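## Task

Open the Sunday lid of the pill organiser to vertical or past it, with every other lid latched closed and the organiser sitting flat on its base on the table. This must hold without the robot supporting anything, and both grippers must release and pull away at the end.

## Robot and tools

Robot: two arms, left_arm and right_arm, each ending in a parallel two-finger gripper. The names are labels only. left_arm is mounted on the +y side and right_arm on the -y side, and this has nothing to do with the sides of a camera picture.

Frame: every pose uses one scene frame. Its origin is on the table surface midway between the arms, +x points forward over the table, +z points up and +y points toward left_arm. Positions are in metres. Orientations are quaternions written w, x, y, z. In the gripper's own frame the fingers extend along +z and close along y. The reported end_effector_position sits between the finger pads, about 1 cm back from the tips. Printed hand positions can be a little off, more so far from the base.

Row format, used by both motion tools: one flat list of 16 numbers that always covers both arms. The first 8 are left_arm: x, y, z, qw, qx, qy, qz, opening. The next 8 are right_arm in the same order. x, y, z and the quaternion are an absolute target pose for that gripper in the scene frame, not an offset. Opening runs from -1 (closed) to +1 (fully open, 0.094 m). To keep an arm still, resend exactly the pose from the last result before it stopped, plus the opening you want. To hold an orientation steady, repeat the same quaternion every time rather than copying the reported one, which drifts. A target more than 0.6 m from that arm's last reported position along any of its gripper's axes gets the whole call refused, and nothing is sent.

execute_actions: argument "actions" is a list holding at most one entry. An empty list only reports the state. An entry {"rows": [...], "steps": n} runs up to 15 control steps, each 1/30 s (the default is 15). It applies one row per step and repeats the last row if there are fewer rows than steps. An entry with only {"steps": n} (n up to 300) is a wait, measured from the previous result, and your thinking time counts toward it. The optional "pictures" boolean turns the camera images on or off. Pictures come by default.

move: "target" is one 16-number row as above. "speed" is the top path speed in m/s, from 0.002 to 0.5 (default 0.25). Rotation is capped at twice that value in rad/s. Both grippers travel straight lines that finish together in 0.5 to 10 s. If a path would need longer, it stops short after 10 s. Openings are applied at the start. Paths ignore obstacles and the other arm. Grippers lag behind, can drift off the line and can overshoot speed, especially with the arm stretched. Faster contact and targets set deeper past a surface press harder. The result ends with a "move:" line giving the ending (done, off_target, moving, held, fault) and any limits: paced means the pose was clipped, held means a safety check blocked some steps, after which the arm may jump quickly. Each gripper's distance from its target is also listed. If only one arm is named, the other finished normally.

wait: "seconds" from 0 to 10. It lets the scene run with no new command.

zoom_image: "camera" is cam_high, cam_left_wrist or cam_right_wrist (all 504x504). "region" is [x0, y0, x1, y1] in image pixels from the top-left corner, at most 504 by 504.

finished_scene: "scene" is 1 or 2. It ends that scene for good, reports whether the goal was met and gives the next task.

Motion limits: each step the commanded pose is clamped to within 70 mm and 16 degrees of the measured pose. After an action the arm continues only to that clamped pose, so check the result and send the remainder. Joint friction can leave a gripper up to about 31 mm short, and very small commands may not move it at all. When position and orientation conflict, position wins. Joint ranges (rad): waist -2.618 to 3.054, shoulder 0 to 3.142, elbow 0 to 3.142, wrist pitch -1.571 to 1.571, wrist yaw -1.571 to 1.571, wrist roll -2.094 to 2.094.

Result lines: a state line per arm with position and quaternion. grip_measured is finger opening on the command scale, and the last Joint positions value is the same in metres (each gripper may be off by about 1 mm). "pose unreachable" means the clearance check changed or blocked that arm's command. HELD marks steps that were not sent. "Hand target" is where the controller is currently driving each gripper. FAULT, MOTOR HOT and OVER-TEMPERATURE FAULT report stops and heating.

Gripping: to hold something, command an opening below grip_measured, about 0.03 below for a firm grip and less for a light one. Finger force is limited to roughly 50 to 62 N, and less on parts thinner than about 2 mm.

Cautions: the simulation keeps running while you compose replies. Never drop or knock anything off the table, and don't slam or shove objects. Keep the arms from colliding or pushing on each other. Holding loads heats motors: a warning comes at 75 °C, 90 °C stops the arm for 10 s, and 100 °C makes the arm go limp and fall. A loose object may get an occasional small outside push, so recheck the organiser before finishing. Leave the lids settled on their own, open both grippers and retract before calling finished_scene.

Each tool is called in YAML: its name, and indented under it one key for each argument.

## Session

execute_actions:
  actions: []

Scene clock: 0.00 s of 4800.00 s.
left_arm: end_effector_position=(+0.3279, +0.1314, +0.1237) grip_measured=+1.000 end_effector_quat_wxyz=(+0.344, +0.689, +0.586, +0.252) | right_arm: end_effector_position=(+0.1252, -0.6666, +0.1351) grip_measured=+1.000 end_effector_quat_wxyz=(-0.202, +0.015, +0.949, -0.242)
Joint positions: left_arm=[-0.455  1.193  0.644 -0.175 -0.277  1.261  0.094] | right_arm=[-0.92   1.53   1.162 -0.998  0.612 -1.026  0.094]
Joint velocities: left_arm=[-0.017 -0.007  0.002 -0.051  0.037 -0.066  0.   ] | right_arm=[-0.012 -0.022  0.002  0.007 -0.066 -0.051  0.   ]
Hand target (left_arm): +0.328, +0.131, +0.124; +0.344, +0.689, +0.586, +0.252
Hand target (right_arm): +0.125, -0.667, +0.135; -0.202, +0.015, +0.949, -0.242

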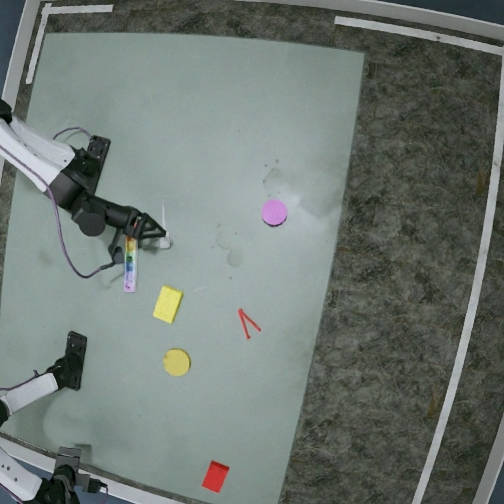

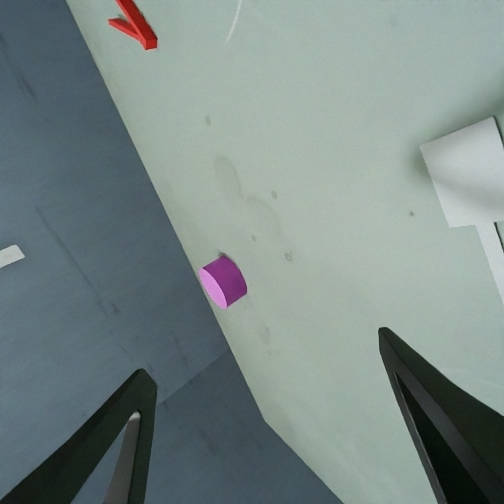

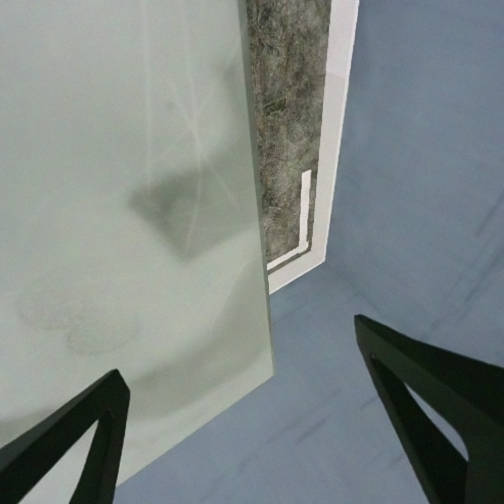

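zoom_image:
  camera: "cam_high"
  region: [70, 180, 230, 320]

Region (70, 180, 230, 320) of cam_high's 504x504 image, scaled by 3.150, with more detail than that image has; it fills the top 441 rows of this view, and the rest is white.

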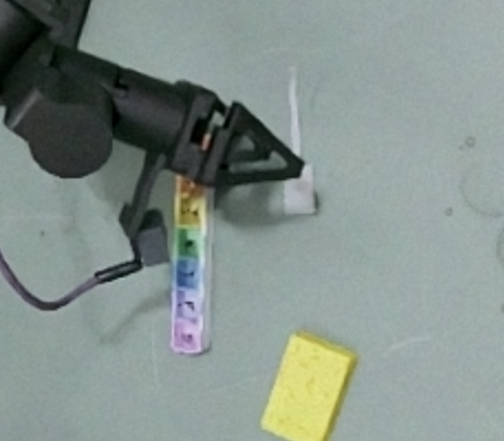

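move:
  target: [0.17,0.06,0.27,0,0,1,0,1,0.1252,-0.6666,0.1351,-0.202,0.015,0.949,-0.242,1]
  speed: 0.3

Scene clock: 25.17 s of 4800.00 s.
left_arm: end_effector_position=(+0.1756, +0.0587, +0.2651) grip_measured=+1.000 end_effector_quat_wxyz=(+0.087, +0.003, +0.990, -0.113) | right_arm: end_effector_position=(+0.1252, -0.6666, +0.1351) grip_measured=+1.000 end_effector_quat_wxyz=(-0.202, +0.015, +0.949, -0.242)
Joint positions: left_arm=[-0.832  1.446  1.727 -1.566 -0.015 -0.963  0.094] | right_arm=[-0.92   1.53   1.162 -0.998  0.612 -1.026  0.094]
Joint velocities: left_arm=[ 0.002 -0.017 -0.002 -0.022 -0.037 -0.066  0.   ] | right_arm=[-0.027  0.002 -0.002 -0.007 -0.037 -0.007  0.   ]
Hand target (left_arm): +0.170, +0.062, +0.272; +0.084, +0.000, +0.989, -0.121
Hand target (right_arm): +0.125, -0.667, +0.135; -0.202, +0.015, +0.949, -0.242
Off the commanded pose (left_arm): 0.008 m, 16 deg; orientation clipped at the last step of the last action.
Off the commanded pose (right_arm): 0.000 m, 0 deg.
joint sent to its limit (left arm) — the command would take joint 4 (wrist pitch) past its lower limit, so that joint was sent only as far as its limit.
After step 90, 18.30 s passed at rest.
move: off_target (left_arm); limits=paced

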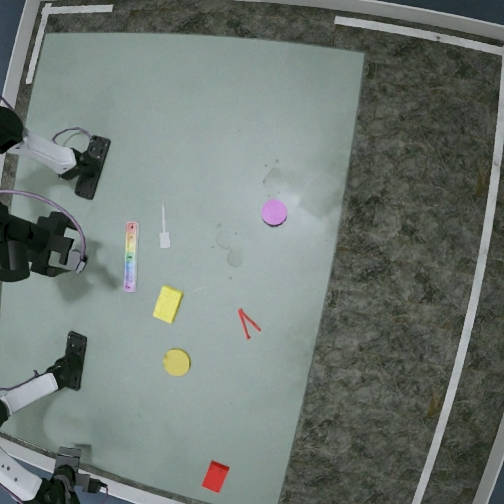

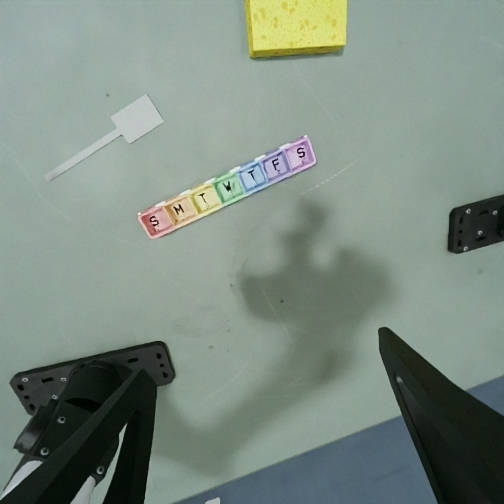

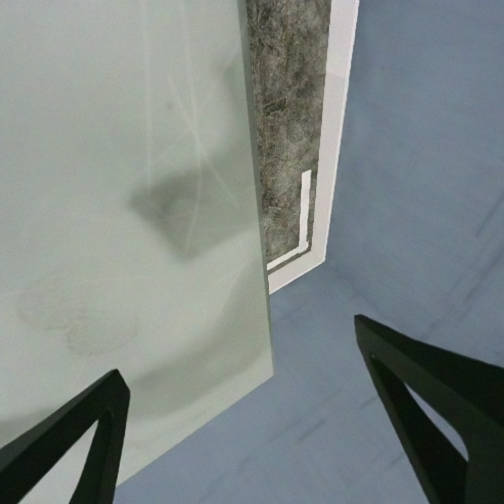

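zoom_image:
  camera: "cam_left_wrist"
  region: [120, 110, 340, 260]

zoom_image:
  camera: "cam_high"
  region: [90, 210, 190, 300]

Region (120, 110, 340, 260) of cam_left_wrist's 504x504 image, scaled by 2.291, with more detail than that image has; it fills the top 344 rows of this view, and the rest is white.

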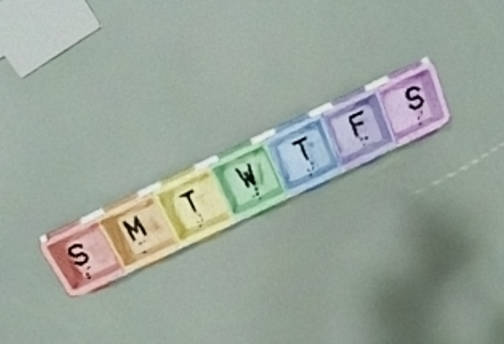

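Region (90, 210, 190, 300) of cam_high's 504x504 image, scaled by 5.040, with more detail than that image has; it fills the top 454 rows of this view, and the rest is white.

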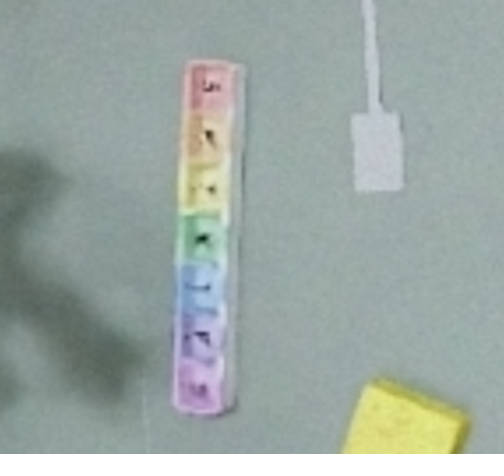

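move:
  target: [0.12,0.08,0.17,0,0,1,0,1,0.1252,-0.6666,0.1351,-0.202,0.015,0.949,-0.242,1]
  speed: 0.3

Scene clock: 77.90 s of 4800.00 s.
left_arm: end_effector_position=(+0.1248, +0.0805, +0.1730) grip_measured=+1.000 end_effector_quat_wxyz=(+0.001, -0.002, +1.000, +0.008) | right_arm: end_effector_position=(+0.1252, -0.6666, +0.1351) grip_measured=+1.000 end_effector_quat_wxyz=(-0.202, +0.015, +0.949, -0.242)
Joint positions: left_arm=[-0.956  1.438  1.372 -1.518 -0.009 -1.1    0.094] | right_arm=[-0.92   1.53   1.162 -0.998  0.612 -1.026  0.094]
Joint velocities: left_arm=[-0.017 -0.017 -0.007  0.007 -0.066  0.095  0.   ] | right_arm=[ 0.017  0.007 -0.007 -0.066 -0.022  0.037  0.   ]
Hand target (left_arm): +0.121, +0.080, +0.171; -0.000, -0.001, +1.000, +0.001
Hand target (right_arm): +0.125, -0.667, +0.135; -0.202, +0.015, +0.949, -0.242
Off the commanded pose (left_arm): 0.006 m, 1 deg.
Off the commanded pose (right_arm): 0.000 m, 0 deg.
After step 90, 48.70 s passed at rest.
move: done

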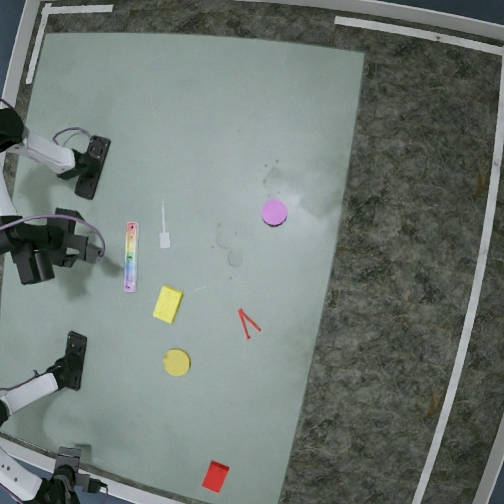

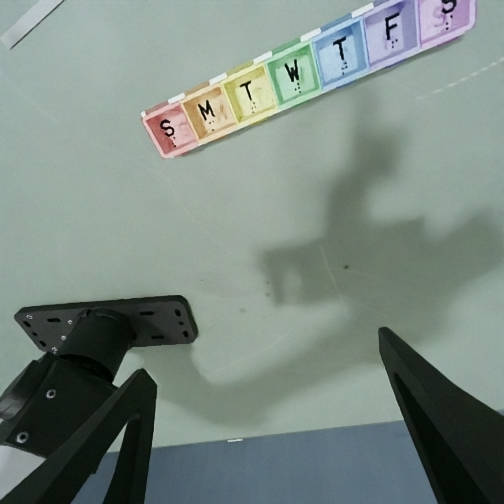

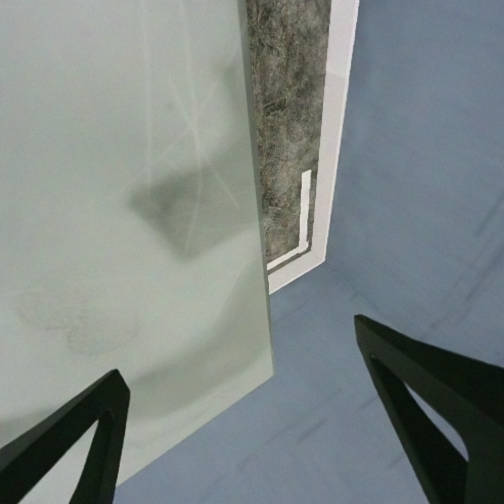

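move:
  target: [0.19,0.13,0.10,0,0,1,0,1,0.1252,-0.6666,0.1351,-0.202,0.015,0.949,-0.242,1]
  speed: 0.3

Scene clock: 89.77 s of 4800.00 s.
left_arm: end_effector_position=(+0.1901, +0.1256, +0.1056) grip_measured=+1.000 end_effector_quat_wxyz=(+0.005, +0.001, +1.000, -0.001) | right_arm: end_effector_position=(+0.1252, -0.6666, +0.1351) grip_measured=+1.000 end_effector_quat_wxyz=(-0.202, +0.015, +0.949, -0.242)
Joint positions: left_arm=[-0.61   1.422  1.09  -1.23  -0.004 -0.748  0.094] | right_arm=[-0.92   1.53   1.162 -0.998  0.612 -1.026  0.094]
Joint velocities: left_arm=[ 0.002  0.022 -0.017  0.022  0.007  0.066  0.   ] | right_arm=[ 0.002 -0.027  0.002  0.007  0.022  0.007  0.   ]
Hand target (left_arm): +0.188, +0.128, +0.100; -0.001, -0.000, +1.000, -0.003
Hand target (right_arm): +0.125, -0.667, +0.135; -0.202, +0.015, +0.949, -0.242
Off the commanded pose (left_arm): 0.007 m, 1 deg.
Off the commanded pose (right_arm): 0.000 m, 0 deg.
After step 90, 7.77 s passed at rest.
move: done

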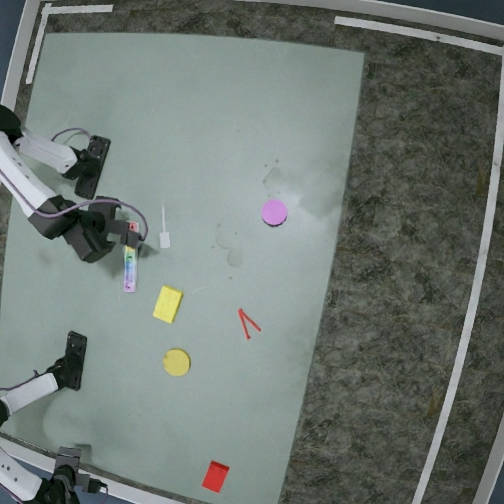

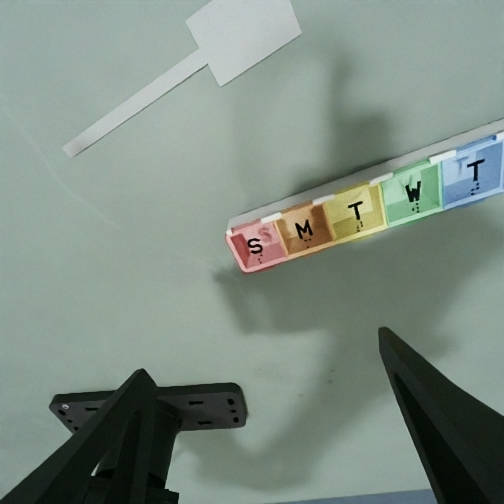

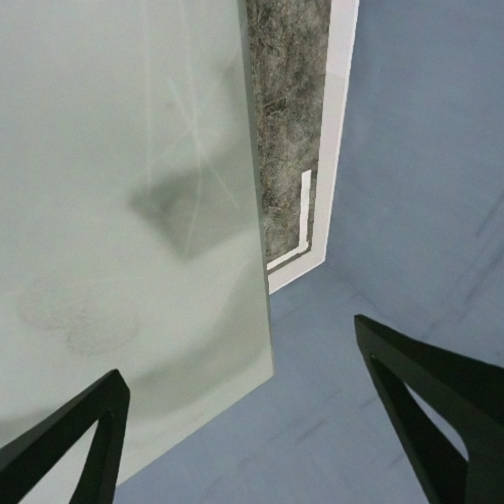

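zoom_image:
  camera: "cam_left_wrist"
  region: [200, 130, 504, 300]

Region (200, 130, 504, 300) of cam_left_wrist's 504x504 image, scaled by 1.658, with more detail than that image has; it fills the top 282 rows of this view, and the rest is white.

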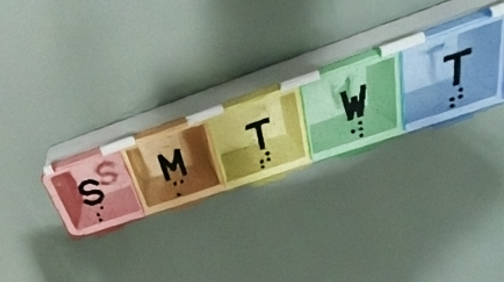

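move:
  target: [0.2,0.27,0.15,0,0,1,0,1,0.27,-0.3,0.18,0.3,-0.1,0.94,0.1,1]
  speed: 0.4

move:
  target: [0.2,0.27,0.15,0,0,1,0,1,0.14,-0.08,0.07,0.517,-0.355,0.738,0.249,1]
  speed: 0.3

Scene clock: 133.37 s of 4800.00 s.
left_arm: end_effector_position=(+0.1979, +0.2653, +0.1396) grip_measured=+1.000 end_effector_quat_wxyz=(-0.011, +0.001, +1.000, +0.000) | right_arm: end_effector_position=(+0.2746, -0.2971, +0.1816) grip_measured=+1.000 end_effector_quat_wxyz=(+0.303, -0.094, +0.940, +0.123)
Joint positions: left_arm=[ 0.035  1.242  1.09  -1.441  0.002 -0.103  0.094] | right_arm=[ 0.161  0.874  0.878 -0.948 -0.241 -0.033  0.094]
Joint velocities: left_arm=[-0.017  0.007 -0.002  0.081 -0.081 -0.007  0.   ] | right_arm=[-0.007 -0.012 -0.012  0.022 -0.051  0.066  0.   ]
Hand target (left_arm): +0.198, +0.266, +0.149; +0.001, -0.000, +1.000, -0.006
Hand target (right_arm): +0.276, -0.296, +0.181; +0.312, -0.093, +0.938, +0.121
Off the commanded pose (left_arm): 0.012 m, 1 deg.
Off the commanded pose (right_arm): 0.006 m, 3 deg.
After step 90, 38.17 s passed at rest.
move: off_target (left_arm, right_arm)

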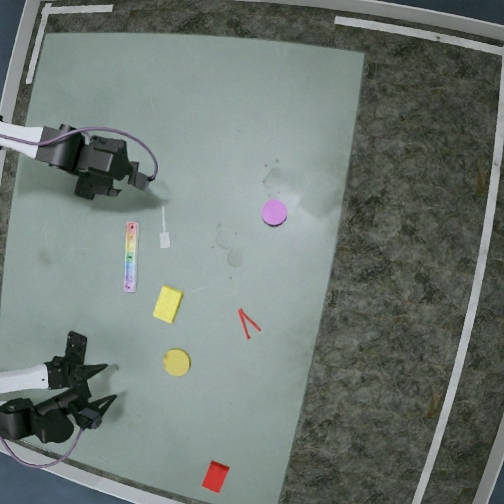

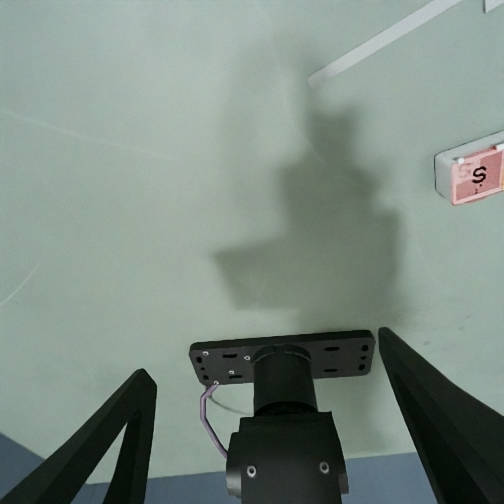

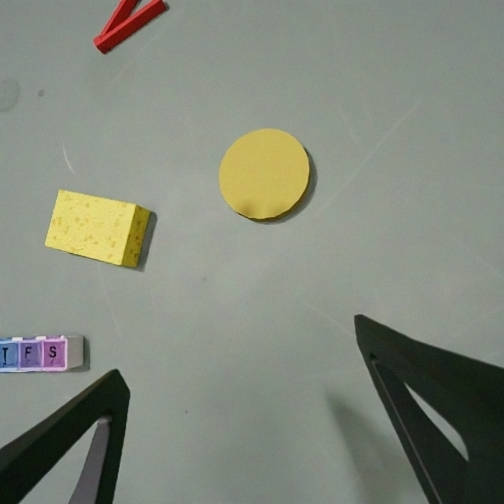

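Scene clock: 136.03 s of 4800.00 s.
left_arm: end_effector_position=(+0.2014, +0.2674, +0.1438) grip_measured=+1.000 end_effector_quat_wxyz=(-0.004, +0.002, +1.000, -0.001) | right_arm: end_effector_position=(+0.1399, -0.0693, +0.0745) grip_measured=+1.000 end_effector_quat_wxyz=(+0.506, -0.334, +0.746, +0.277)
Joint positions: left_arm=[ 0.049  1.242  1.107 -1.442  0.002 -0.088  0.094] | right_arm=[1.646 1.282 0.098 0.763 0.607 0.329 0.094]
Joint velocities: left_arm=[-0.012 -0.022 -0.007  0.007 -0.007 -0.037  0.   ] | right_arm=[-0.002  0.007 -0.007  0.095  0.051 -0.081  0.   ]
Hand target (left_arm): +0.200, +0.270, +0.150; +0.000, +0.000, +1.000, -0.000
Hand target (right_arm): +0.138, -0.072, +0.071; +0.508, -0.339, +0.743, +0.274
Off the commanded pose (left_arm): 0.007 m, 0 deg.
Off the commanded pose (right_arm): 0.012 m, 4 deg.
move: off_target (right_arm)

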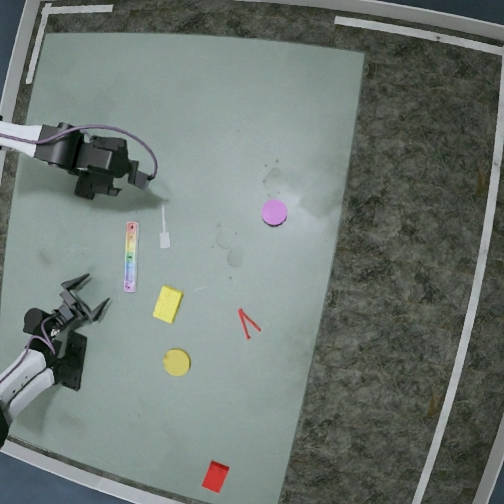

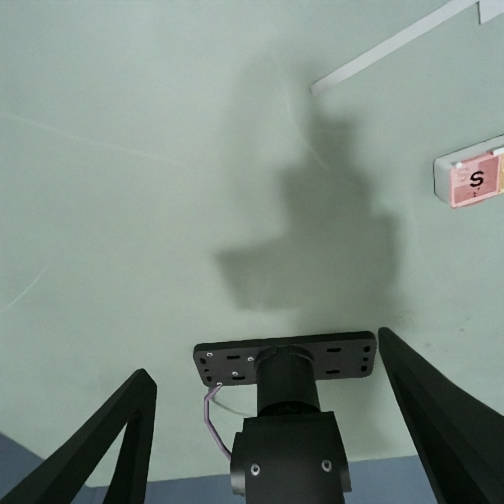

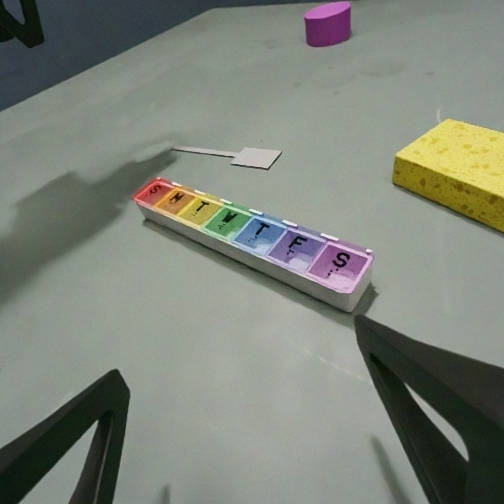

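zoom_image:
  camera: "cam_right_wrist"
  region: [120, 160, 390, 320]

Region (120, 160, 390, 320) of cam_right_wrist's 504x504 image, scaled by 1.867, with more detail than that image has; it fills the top 299 rows of this view, and the rest is white.

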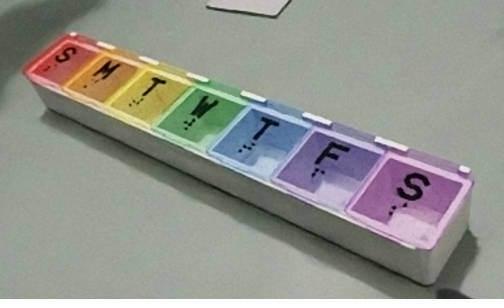

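move:
  target: [0.2,0.27,0.15,0,0,1,0,1,0.253,-0.03,0.10,0.179,-0.767,0.568,0.242,1]
  speed: 0.2

Scene clock: 184.83 s of 4800.00 s.
left_arm: end_effector_position=(+0.2012, +0.2674, +0.1438) grip_measured=+1.000 end_effector_quat_wxyz=(-0.004, +0.002, +1.000, -0.001) | right_arm: end_effector_position=(+0.2543, -0.0326, +0.0937) grip_measured=+1.000 end_effector_quat_wxyz=(-0.176, +0.772, -0.570, -0.220)
Joint positions: left_arm=[ 0.049  1.242  1.107 -1.443  0.002 -0.088  0.094] | right_arm=[ 0.859  1.75   1.251 -0.759 -0.487 -1.005  0.094]
Joint velocities: left_arm=[-0.012 -0.032 -0.002 -0.037 -0.022 -0.007  0.   ] | right_arm=[-0.007  0.002  0.007 -0.037  0.051 -0.081  0.   ]
Hand target (left_arm): +0.200, +0.270, +0.150; -0.000, +0.000, +1.000, +0.000
Hand target (right_arm): +0.259, -0.032, +0.097; -0.178, +0.772, -0.568, -0.221
Off the commanded pose (left_arm): 0.007 m, 1 deg.
Off the commanded pose (right_arm): 0.007 m, 3 deg.
After step 90, 42.23 s passed at rest.
move: off_target (right_arm)

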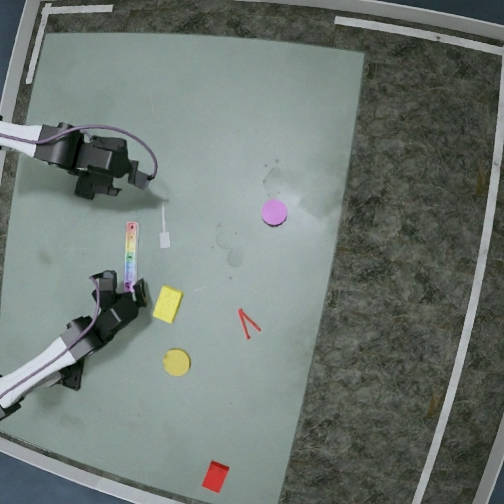

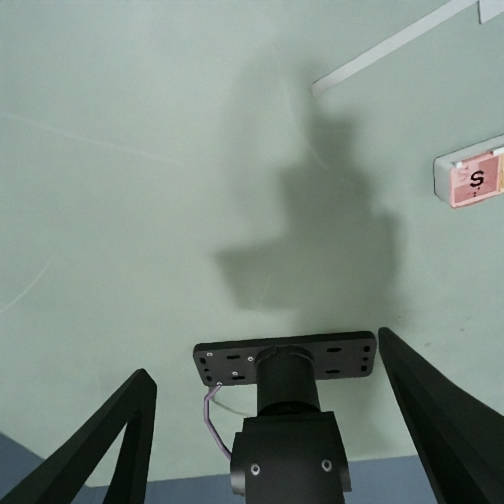

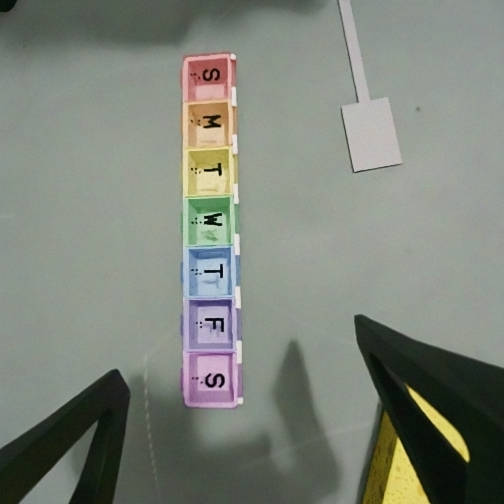

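move:
  target: [0.2,0.27,0.15,0,0,1,0,1,0.230,-0.004,0.05,0.179,-0.767,0.568,0.242,0.5]
  speed: 0.15

Scene clock: 193.20 s of 4800.00 s.
left_arm: end_effector_position=(+0.2012, +0.2674, +0.1438) grip_measured=+1.000 end_effector_quat_wxyz=(-0.004, +0.002, +1.000, -0.001) | right_arm: end_effector_position=(+0.2340, -0.0044, +0.0531) grip_measured=+0.501 end_effector_quat_wxyz=(-0.179, +0.767, -0.568, -0.238)
Joint positions: left_arm=[ 0.049  1.242  1.107 -1.443  0.002 -0.088  0.094] | right_arm=[ 0.944  1.821  1.15  -0.537 -0.495 -0.903  0.071]
Joint velocities: left_arm=[-0.007  0.007  0.002 -0.022 -0.022 -0.022  0.   ] | right_arm=[ 0.007  0.002  0.002  0.022  0.022  0.007 -0.   ]
Hand target (left_arm): +0.200, +0.270, +0.150; +0.000, +0.000, +1.000, +0.000
Hand target (right_arm): +0.230, -0.002, +0.050; -0.179, +0.766, -0.567, -0.244
Off the commanded pose (left_arm): 0.007 m, 1 deg.
Off the commanded pose (right_arm): 0.005 m, 0 deg.
After step 90, 4.30 s passed at rest.
move: done

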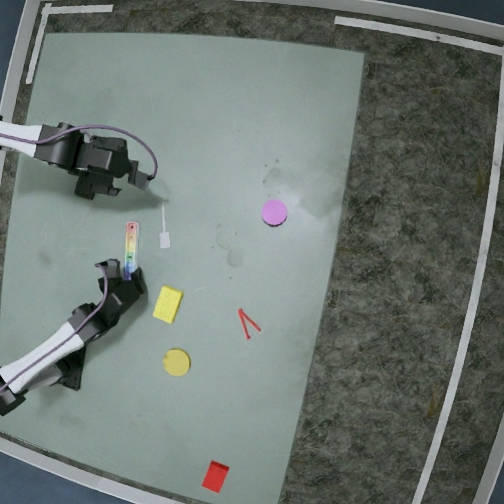

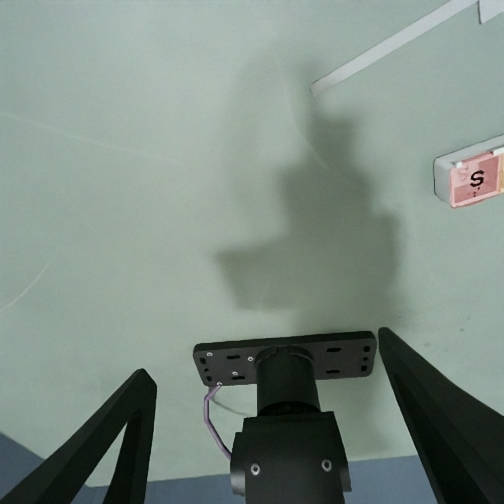

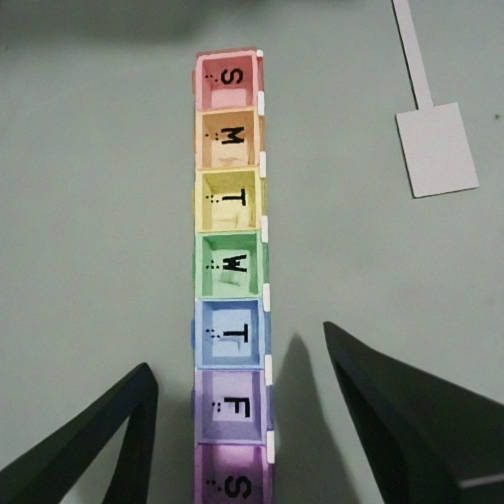

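move:
  target: [0.2,0.27,0.15,0,0,1,0,1,0.223,0.016,0.018,0.179,-0.767,0.568,0.242,0.5]
  speed: 0.08

Scene clock: 201.93 s of 4800.00 s.
left_arm: end_effector_position=(+0.2012, +0.2674, +0.1438) grip_measured=+1.000 end_effector_quat_wxyz=(-0.004, +0.002, +1.000, -0.001) | right_arm: end_effector_position=(+0.2267, +0.0174, +0.0265) grip_measured=+0.501 end_effector_quat_wxyz=(-0.184, +0.766, -0.565, -0.245)
Joint positions: left_arm=[ 0.049  1.242  1.107 -1.443  0.002 -0.088  0.094] | right_arm=[ 0.993  1.904  1.128 -0.396 -0.492 -0.85   0.071]
Joint velocities: left_arm=[-0.012 -0.002  0.002  0.066  0.007 -0.095  0.   ] | right_arm=[-0.022  0.007 -0.022  0.007 -0.037 -0.066  0.001]
Hand target (left_arm): +0.200, +0.270, +0.150; +0.000, +0.000, +1.000, +0.000
Hand target (right_arm): +0.223, +0.017, +0.018; -0.179, +0.766, -0.568, -0.243
Off the commanded pose (left_arm): 0.007 m, 1 deg.
Off the commanded pose (right_arm): 0.009 m, 1 deg.
After step 90, 4.77 s passed at rest.
move: done

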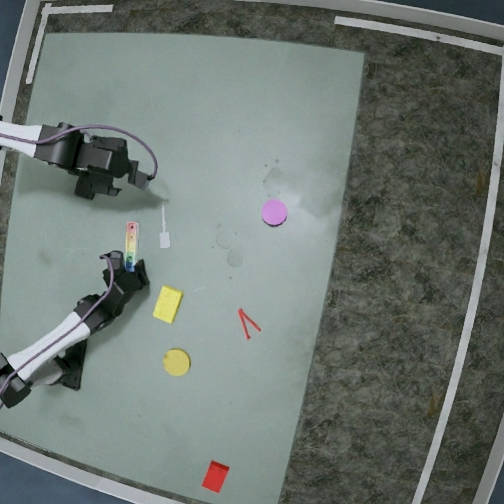

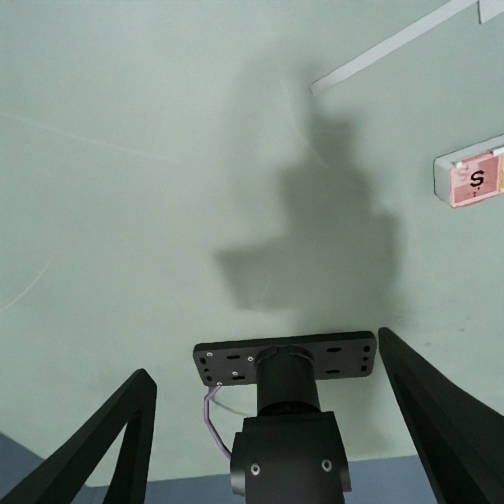

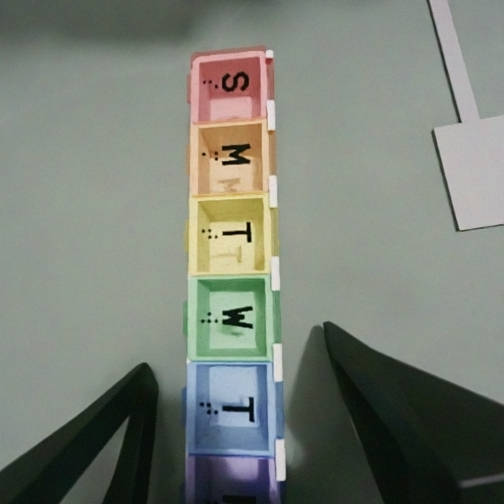

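move:
  target: [0.221,0.27,0.15,0,0,1,0,1,0.222,0.018,0.008,0.179,-0.767,0.568,0.242,0.5]
  speed: 0.05

Scene clock: 207.87 s of 4800.00 s.
left_arm: end_effector_position=(+0.2150, +0.2680, +0.1504) grip_measured=+1.000 end_effector_quat_wxyz=(+0.002, +0.001, +1.000, -0.001) | right_arm: end_effector_position=(+0.2291, +0.0231, +0.0235) grip_measured=+0.501 end_effector_quat_wxyz=(-0.197, +0.766, -0.560, -0.246)
Joint positions: left_arm=[ 0.058  1.286  1.163 -1.443  0.002 -0.079  0.094] | right_arm=[ 0.997  1.916  1.118 -0.344 -0.492 -0.847  0.071]
Joint velocities: left_arm=[-0.002 -0.002 -0.012  0.007 -0.051  0.022  0.   ] | right_arm=[ 0.017 -0.007 -0.002  0.022 -0.022  0.095 -0.   ]
Hand target (left_arm): +0.221, +0.270, +0.150; +0.000, +0.000, +1.000, -0.000
Hand target (right_arm): +0.222, +0.018, +0.008; -0.179, +0.766, -0.567, -0.242
Off the commanded pose (left_arm): 0.006 m, 0 deg.
Off the commanded pose (right_arm): 0.018 m, 2 deg.
After step 90, 2.20 s passed at rest.
move: off_target (right_arm)

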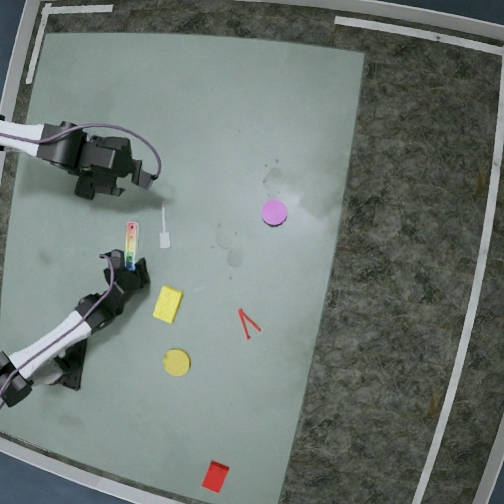

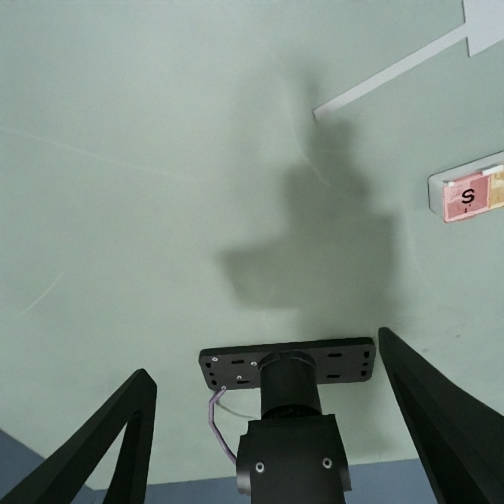

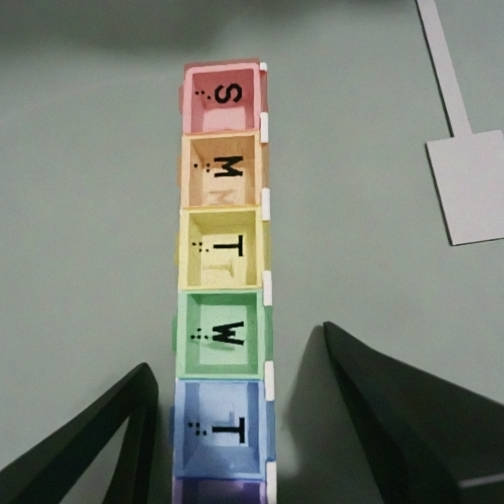

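move:
  target: [0.221,0.27,0.15,0,0,1,0,1,0.228,0.021,0.024,0.19,-0.766,0.562,0.245,-0.4]
  speed: 0.05

Scene clock: 221.23 s of 4800.00 s.
left_arm: end_effector_position=(+0.2150, +0.2680, +0.1504) grip_measured=+1.000 end_effector_quat_wxyz=(+0.002, +0.002, +1.000, -0.001) | right_arm: end_effector_position=(+0.2288, +0.0232, +0.0234) grip_measured=-0.317 end_effector_quat_wxyz=(-0.197, +0.766, -0.560, -0.246)
Joint positions: left_arm=[ 0.058  1.286  1.163 -1.443  0.002 -0.079  0.094] | right_arm=[ 0.998  1.916  1.118 -0.343 -0.492 -0.846  0.032]
Joint velocities: left_arm=[-0.002 -0.007  0.017 -0.007 -0.007 -0.037  0.   ] | right_arm=[-0.002  0.012 -0.022  0.037 -0.051  0.022 -0.001]
Hand target (left_arm): +0.221, +0.270, +0.150; +0.000, -0.000, +1.000, -0.000
Hand target (right_arm): +0.228, +0.021, +0.024; -0.190, +0.767, -0.562, -0.245
Off the commanded pose (left_arm): 0.006 m, 0 deg.
Off the commanded pose (right_arm): 0.002 m, 1 deg.
After step 90, 9.67 s passed at rest.
move: done

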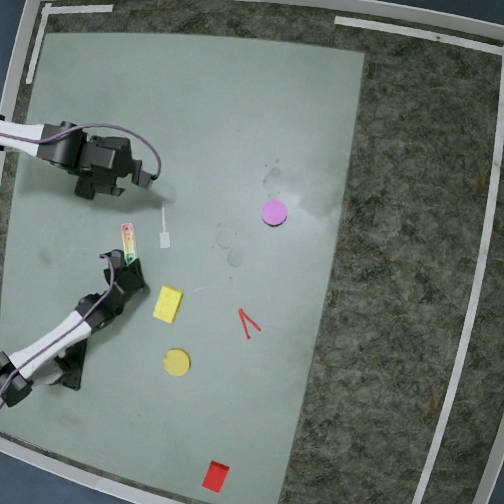

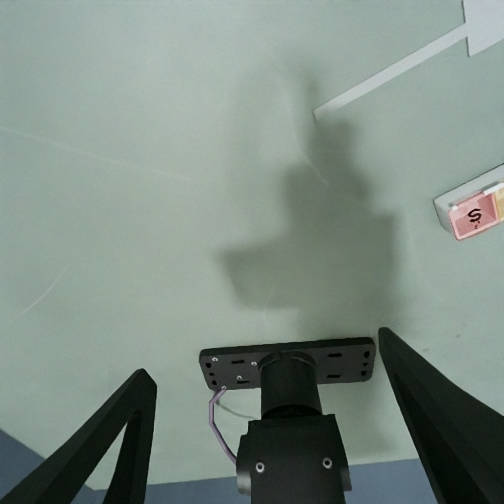

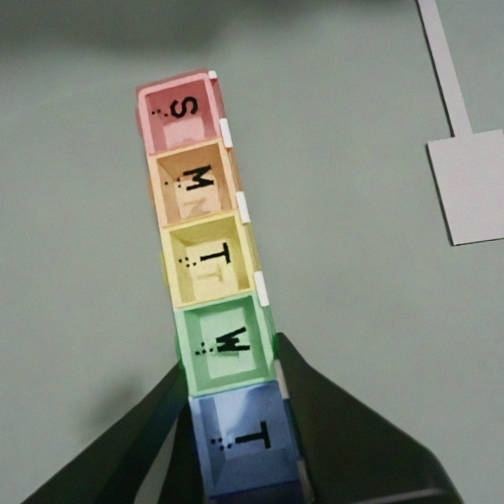

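move:
  target: [0.13,0.125,0.075,0.381,-0.08,0.92,0.033,-1,0.228,0.021,0.024,0.19,-0.766,0.562,0.245,-0.38]
  speed: 0.2

Scene clock: 241.40 s of 4800.00 s.
left_arm: end_effector_position=(+0.1378, +0.1344, +0.0753) grip_measured=-0.995 end_effector_quat_wxyz=(+0.381, -0.081, +0.920, +0.041) | right_arm: end_effector_position=(+0.2288, +0.0232, +0.0234) grip_measured=-0.317 end_effector_quat_wxyz=(-0.197, +0.766, -0.560, -0.246)
Joint positions: left_arm=[-1.429  1.327  0.679 -1.113 -0.767 -1.822  0.   ] | right_arm=[ 0.998  1.916  1.118 -0.343 -0.492 -0.846  0.032]
Joint velocities: left_arm=[-0.012  0.002 -0.022  0.051 -0.007 -0.081  0.   ] | right_arm=[ 0.002  0.007  0.007  0.007 -0.007 -0.037 -0.001]
Hand target (left_arm): +0.137, +0.132, +0.075; +0.385, -0.076, +0.919, +0.047
Hand target (right_arm): +0.228, +0.021, +0.024; -0.190, +0.766, -0.562, -0.245
Off the commanded pose (left_arm): 0.012 m, 1 deg.
Off the commanded pose (right_arm): 0.002 m, 1 deg.
After step 90, 14.47 s passed at rest.
move: off_target (left_arm)

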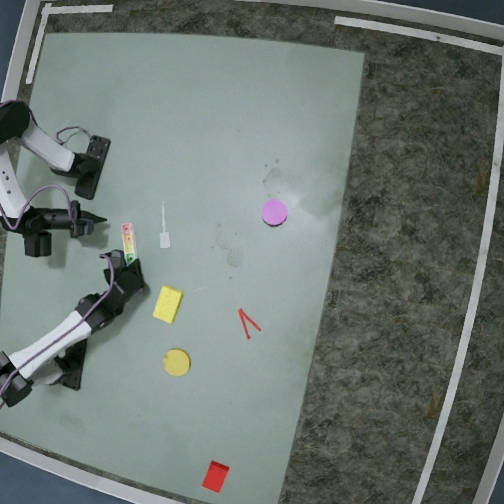

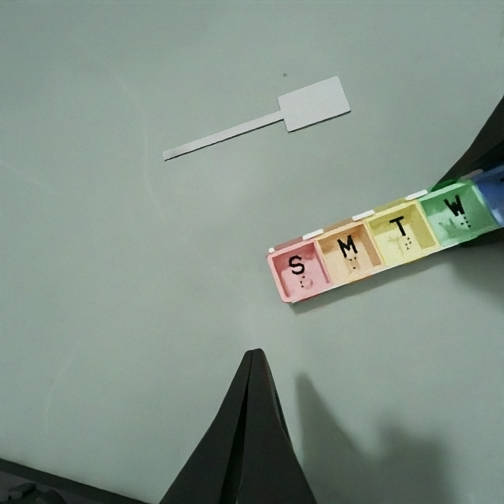

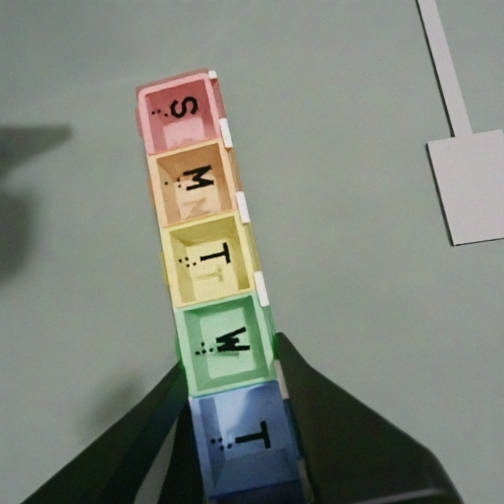

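move:
  target: [0.158,0.104,0.028,0.381,-0.08,0.92,0.033,-1,0.228,0.021,0.024,0.19,-0.766,0.562,0.245,-0.38]
  speed: 0.08

Scene clock: 252.37 s of 4800.00 s.
left_arm: end_effector_position=(+0.1553, +0.0955, +0.0376) grip_measured=-0.995 end_effector_quat_wxyz=(+0.378, -0.085, +0.922, +0.014) | right_arm: end_effector_position=(+0.2288, +0.0232, +0.0234) grip_measured=-0.317 end_effector_quat_wxyz=(-0.197, +0.766, -0.560, -0.246)
Joint positions: left_arm=[-1.344  1.495  0.655 -0.771 -0.775 -1.686  0.   ] | right_arm=[ 0.998  1.916  1.118 -0.343 -0.492 -0.846  0.032]
Joint velocities: left_arm=[-0.007  0.002 -0.002 -0.066 -0.066  0.081 -0.002] | right_arm=[-0.002 -0.002 -0.007 -0.037 -0.051 -0.022 -0.001]
Hand target (left_arm): +0.157, +0.104, +0.029; +0.380, -0.080, +0.921, +0.032
Hand target (right_arm): +0.228, +0.021, +0.024; -0.190, +0.766, -0.562, -0.245
Off the commanded pose (left_arm): 0.013 m, 2 deg.
Off the commanded pose (right_arm): 0.002 m, 1 deg.
After step 90, 6.63 s passed at rest.
move: off_target (left_arm)

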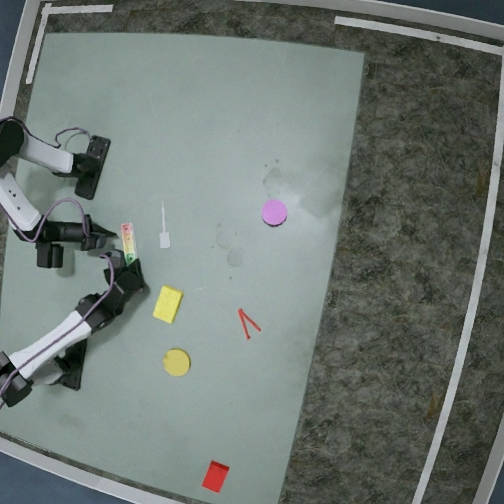

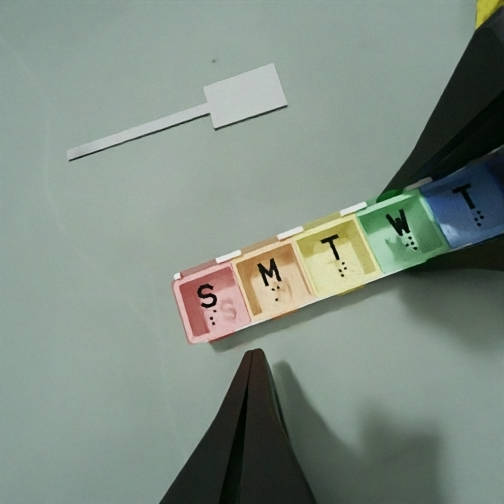

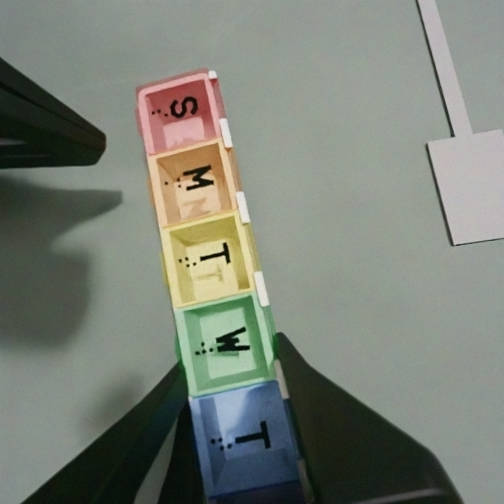

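move:
  target: [0.158,0.116,0.018,0.381,-0.08,0.92,0.033,-1,0.228,0.021,0.024,0.19,-0.766,0.562,0.245,-0.38]
  speed: 0.05

Scene clock: 259.80 s of 4800.00 s.
left_arm: end_effector_position=(+0.1555, +0.1092, +0.0244) grip_measured=-0.995 end_effector_quat_wxyz=(+0.379, -0.082, +0.922, +0.023) | right_arm: end_effector_position=(+0.2288, +0.0232, +0.0234) grip_measured=-0.317 end_effector_quat_wxyz=(-0.197, +0.766, -0.560, -0.246)
Joint positions: left_arm=[-1.338  1.495  0.588 -0.72  -0.776 -1.679  0.   ] | right_arm=[ 0.998  1.916  1.118 -0.343 -0.492 -0.846  0.032]
Joint velocities: left_arm=[-0.002 -0.012  0.012 -0.022 -0.037  0.066  0.001] | right_arm=[-0.007 -0.002 -0.002  0.022  0.007  0.007 -0.001]
Hand target (left_arm): +0.157, +0.116, +0.019; +0.381, -0.080, +0.921, +0.033
Hand target (right_arm): +0.228, +0.021, +0.024; -0.190, +0.766, -0.562, -0.245
Off the commanded pose (left_arm): 0.010 m, 1 deg.
Off the commanded pose (right_arm): 0.002 m, 1 deg.
After step 90, 3.60 s passed at rest.
move: done

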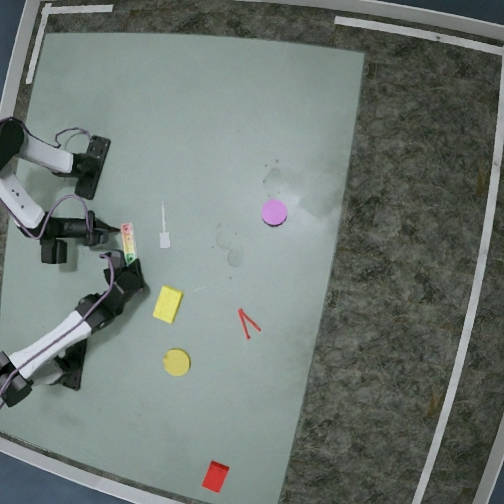

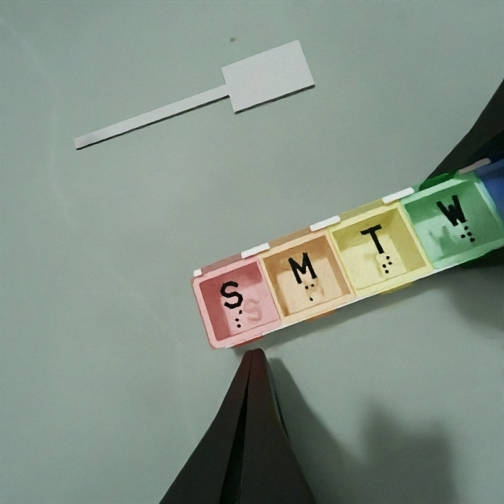

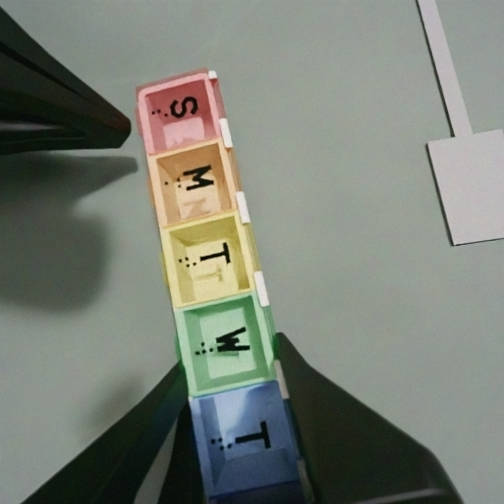

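zoom_image:
  camera: "cam_right_wrist"
  region: [60, 50, 260, 220]

zoom_image:
  camera: "cam_left_wrist"
  region: [170, 250, 370, 400]

Region (60, 50, 260, 220) of cam_right_wrist's 504x504 image, scaled by 2.520, with more detail than that image has; it fills the top 428 rows of this view, and the rest is white.

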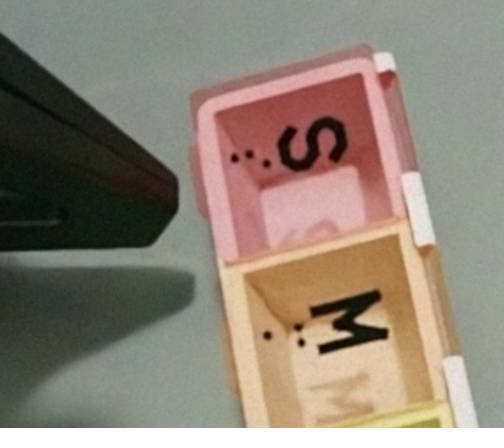

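Region (170, 250, 370, 400) of cam_left_wrist's 504x504 image, scaled by 2.520, with more detail than that image has; it fills the top 378 rows of this view, and the rest is white.

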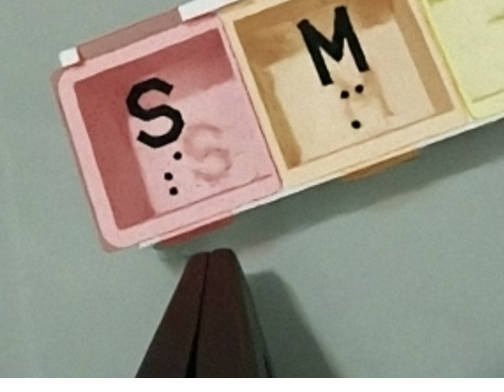

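move:
  target: [0.158,0.120,0.010,0.381,-0.08,0.92,0.033,-1,0.228,0.021,0.024,0.19,-0.766,0.562,0.245,-0.38]
  speed: 0.04

Scene clock: 274.27 s of 4800.00 s.
left_arm: end_effector_position=(+0.1553, +0.1117, +0.0181) grip_measured=-0.995 end_effector_quat_wxyz=(+0.379, -0.083, +0.922, +0.017) | right_arm: end_effector_position=(+0.2288, +0.0232, +0.0234) grip_measured=-0.317 end_effector_quat_wxyz=(-0.197, +0.766, -0.560, -0.246)
Joint positions: left_arm=[-1.338  1.495  0.556 -0.675 -0.777 -1.676  0.   ] | right_arm=[ 0.998  1.916  1.118 -0.343 -0.492 -0.846  0.032]
Joint velocities: left_arm=[ 0.002 -0.017 -0.002  0.066  0.095  0.081 -0.   ] | right_arm=[ 0.002 -0.007  0.022  0.007  0.037  0.081 -0.001]
Hand target (left_arm): +0.157, +0.120, +0.011; +0.381, -0.080, +0.921, +0.033
Hand target (right_arm): +0.228, +0.021, +0.024; -0.190, +0.766, -0.562, -0.245
Off the commanded pose (left_arm): 0.012 m, 2 deg.
Off the commanded pose (right_arm): 0.002 m, 1 deg.
After step 90, 10.73 s passed at rest.
move: off_target (left_arm)

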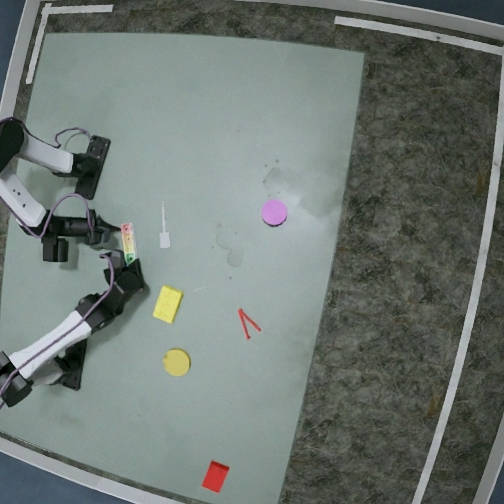

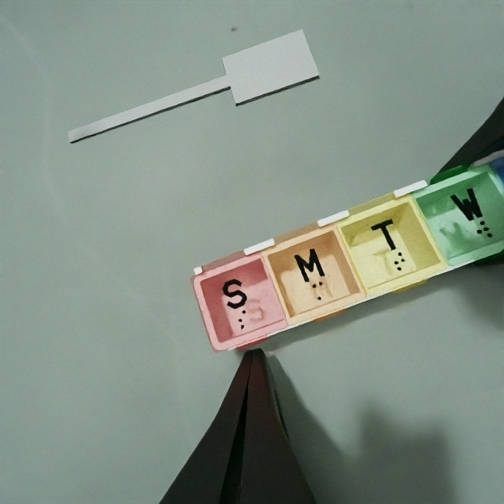

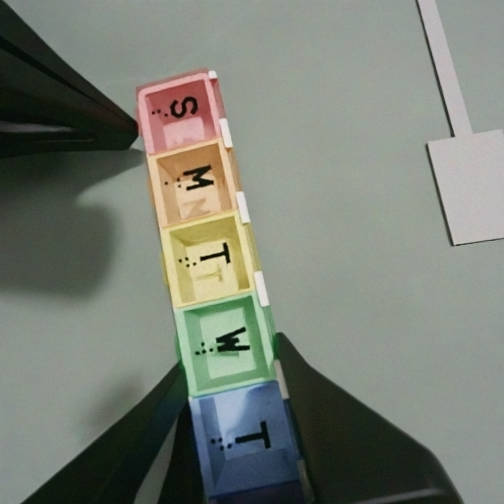

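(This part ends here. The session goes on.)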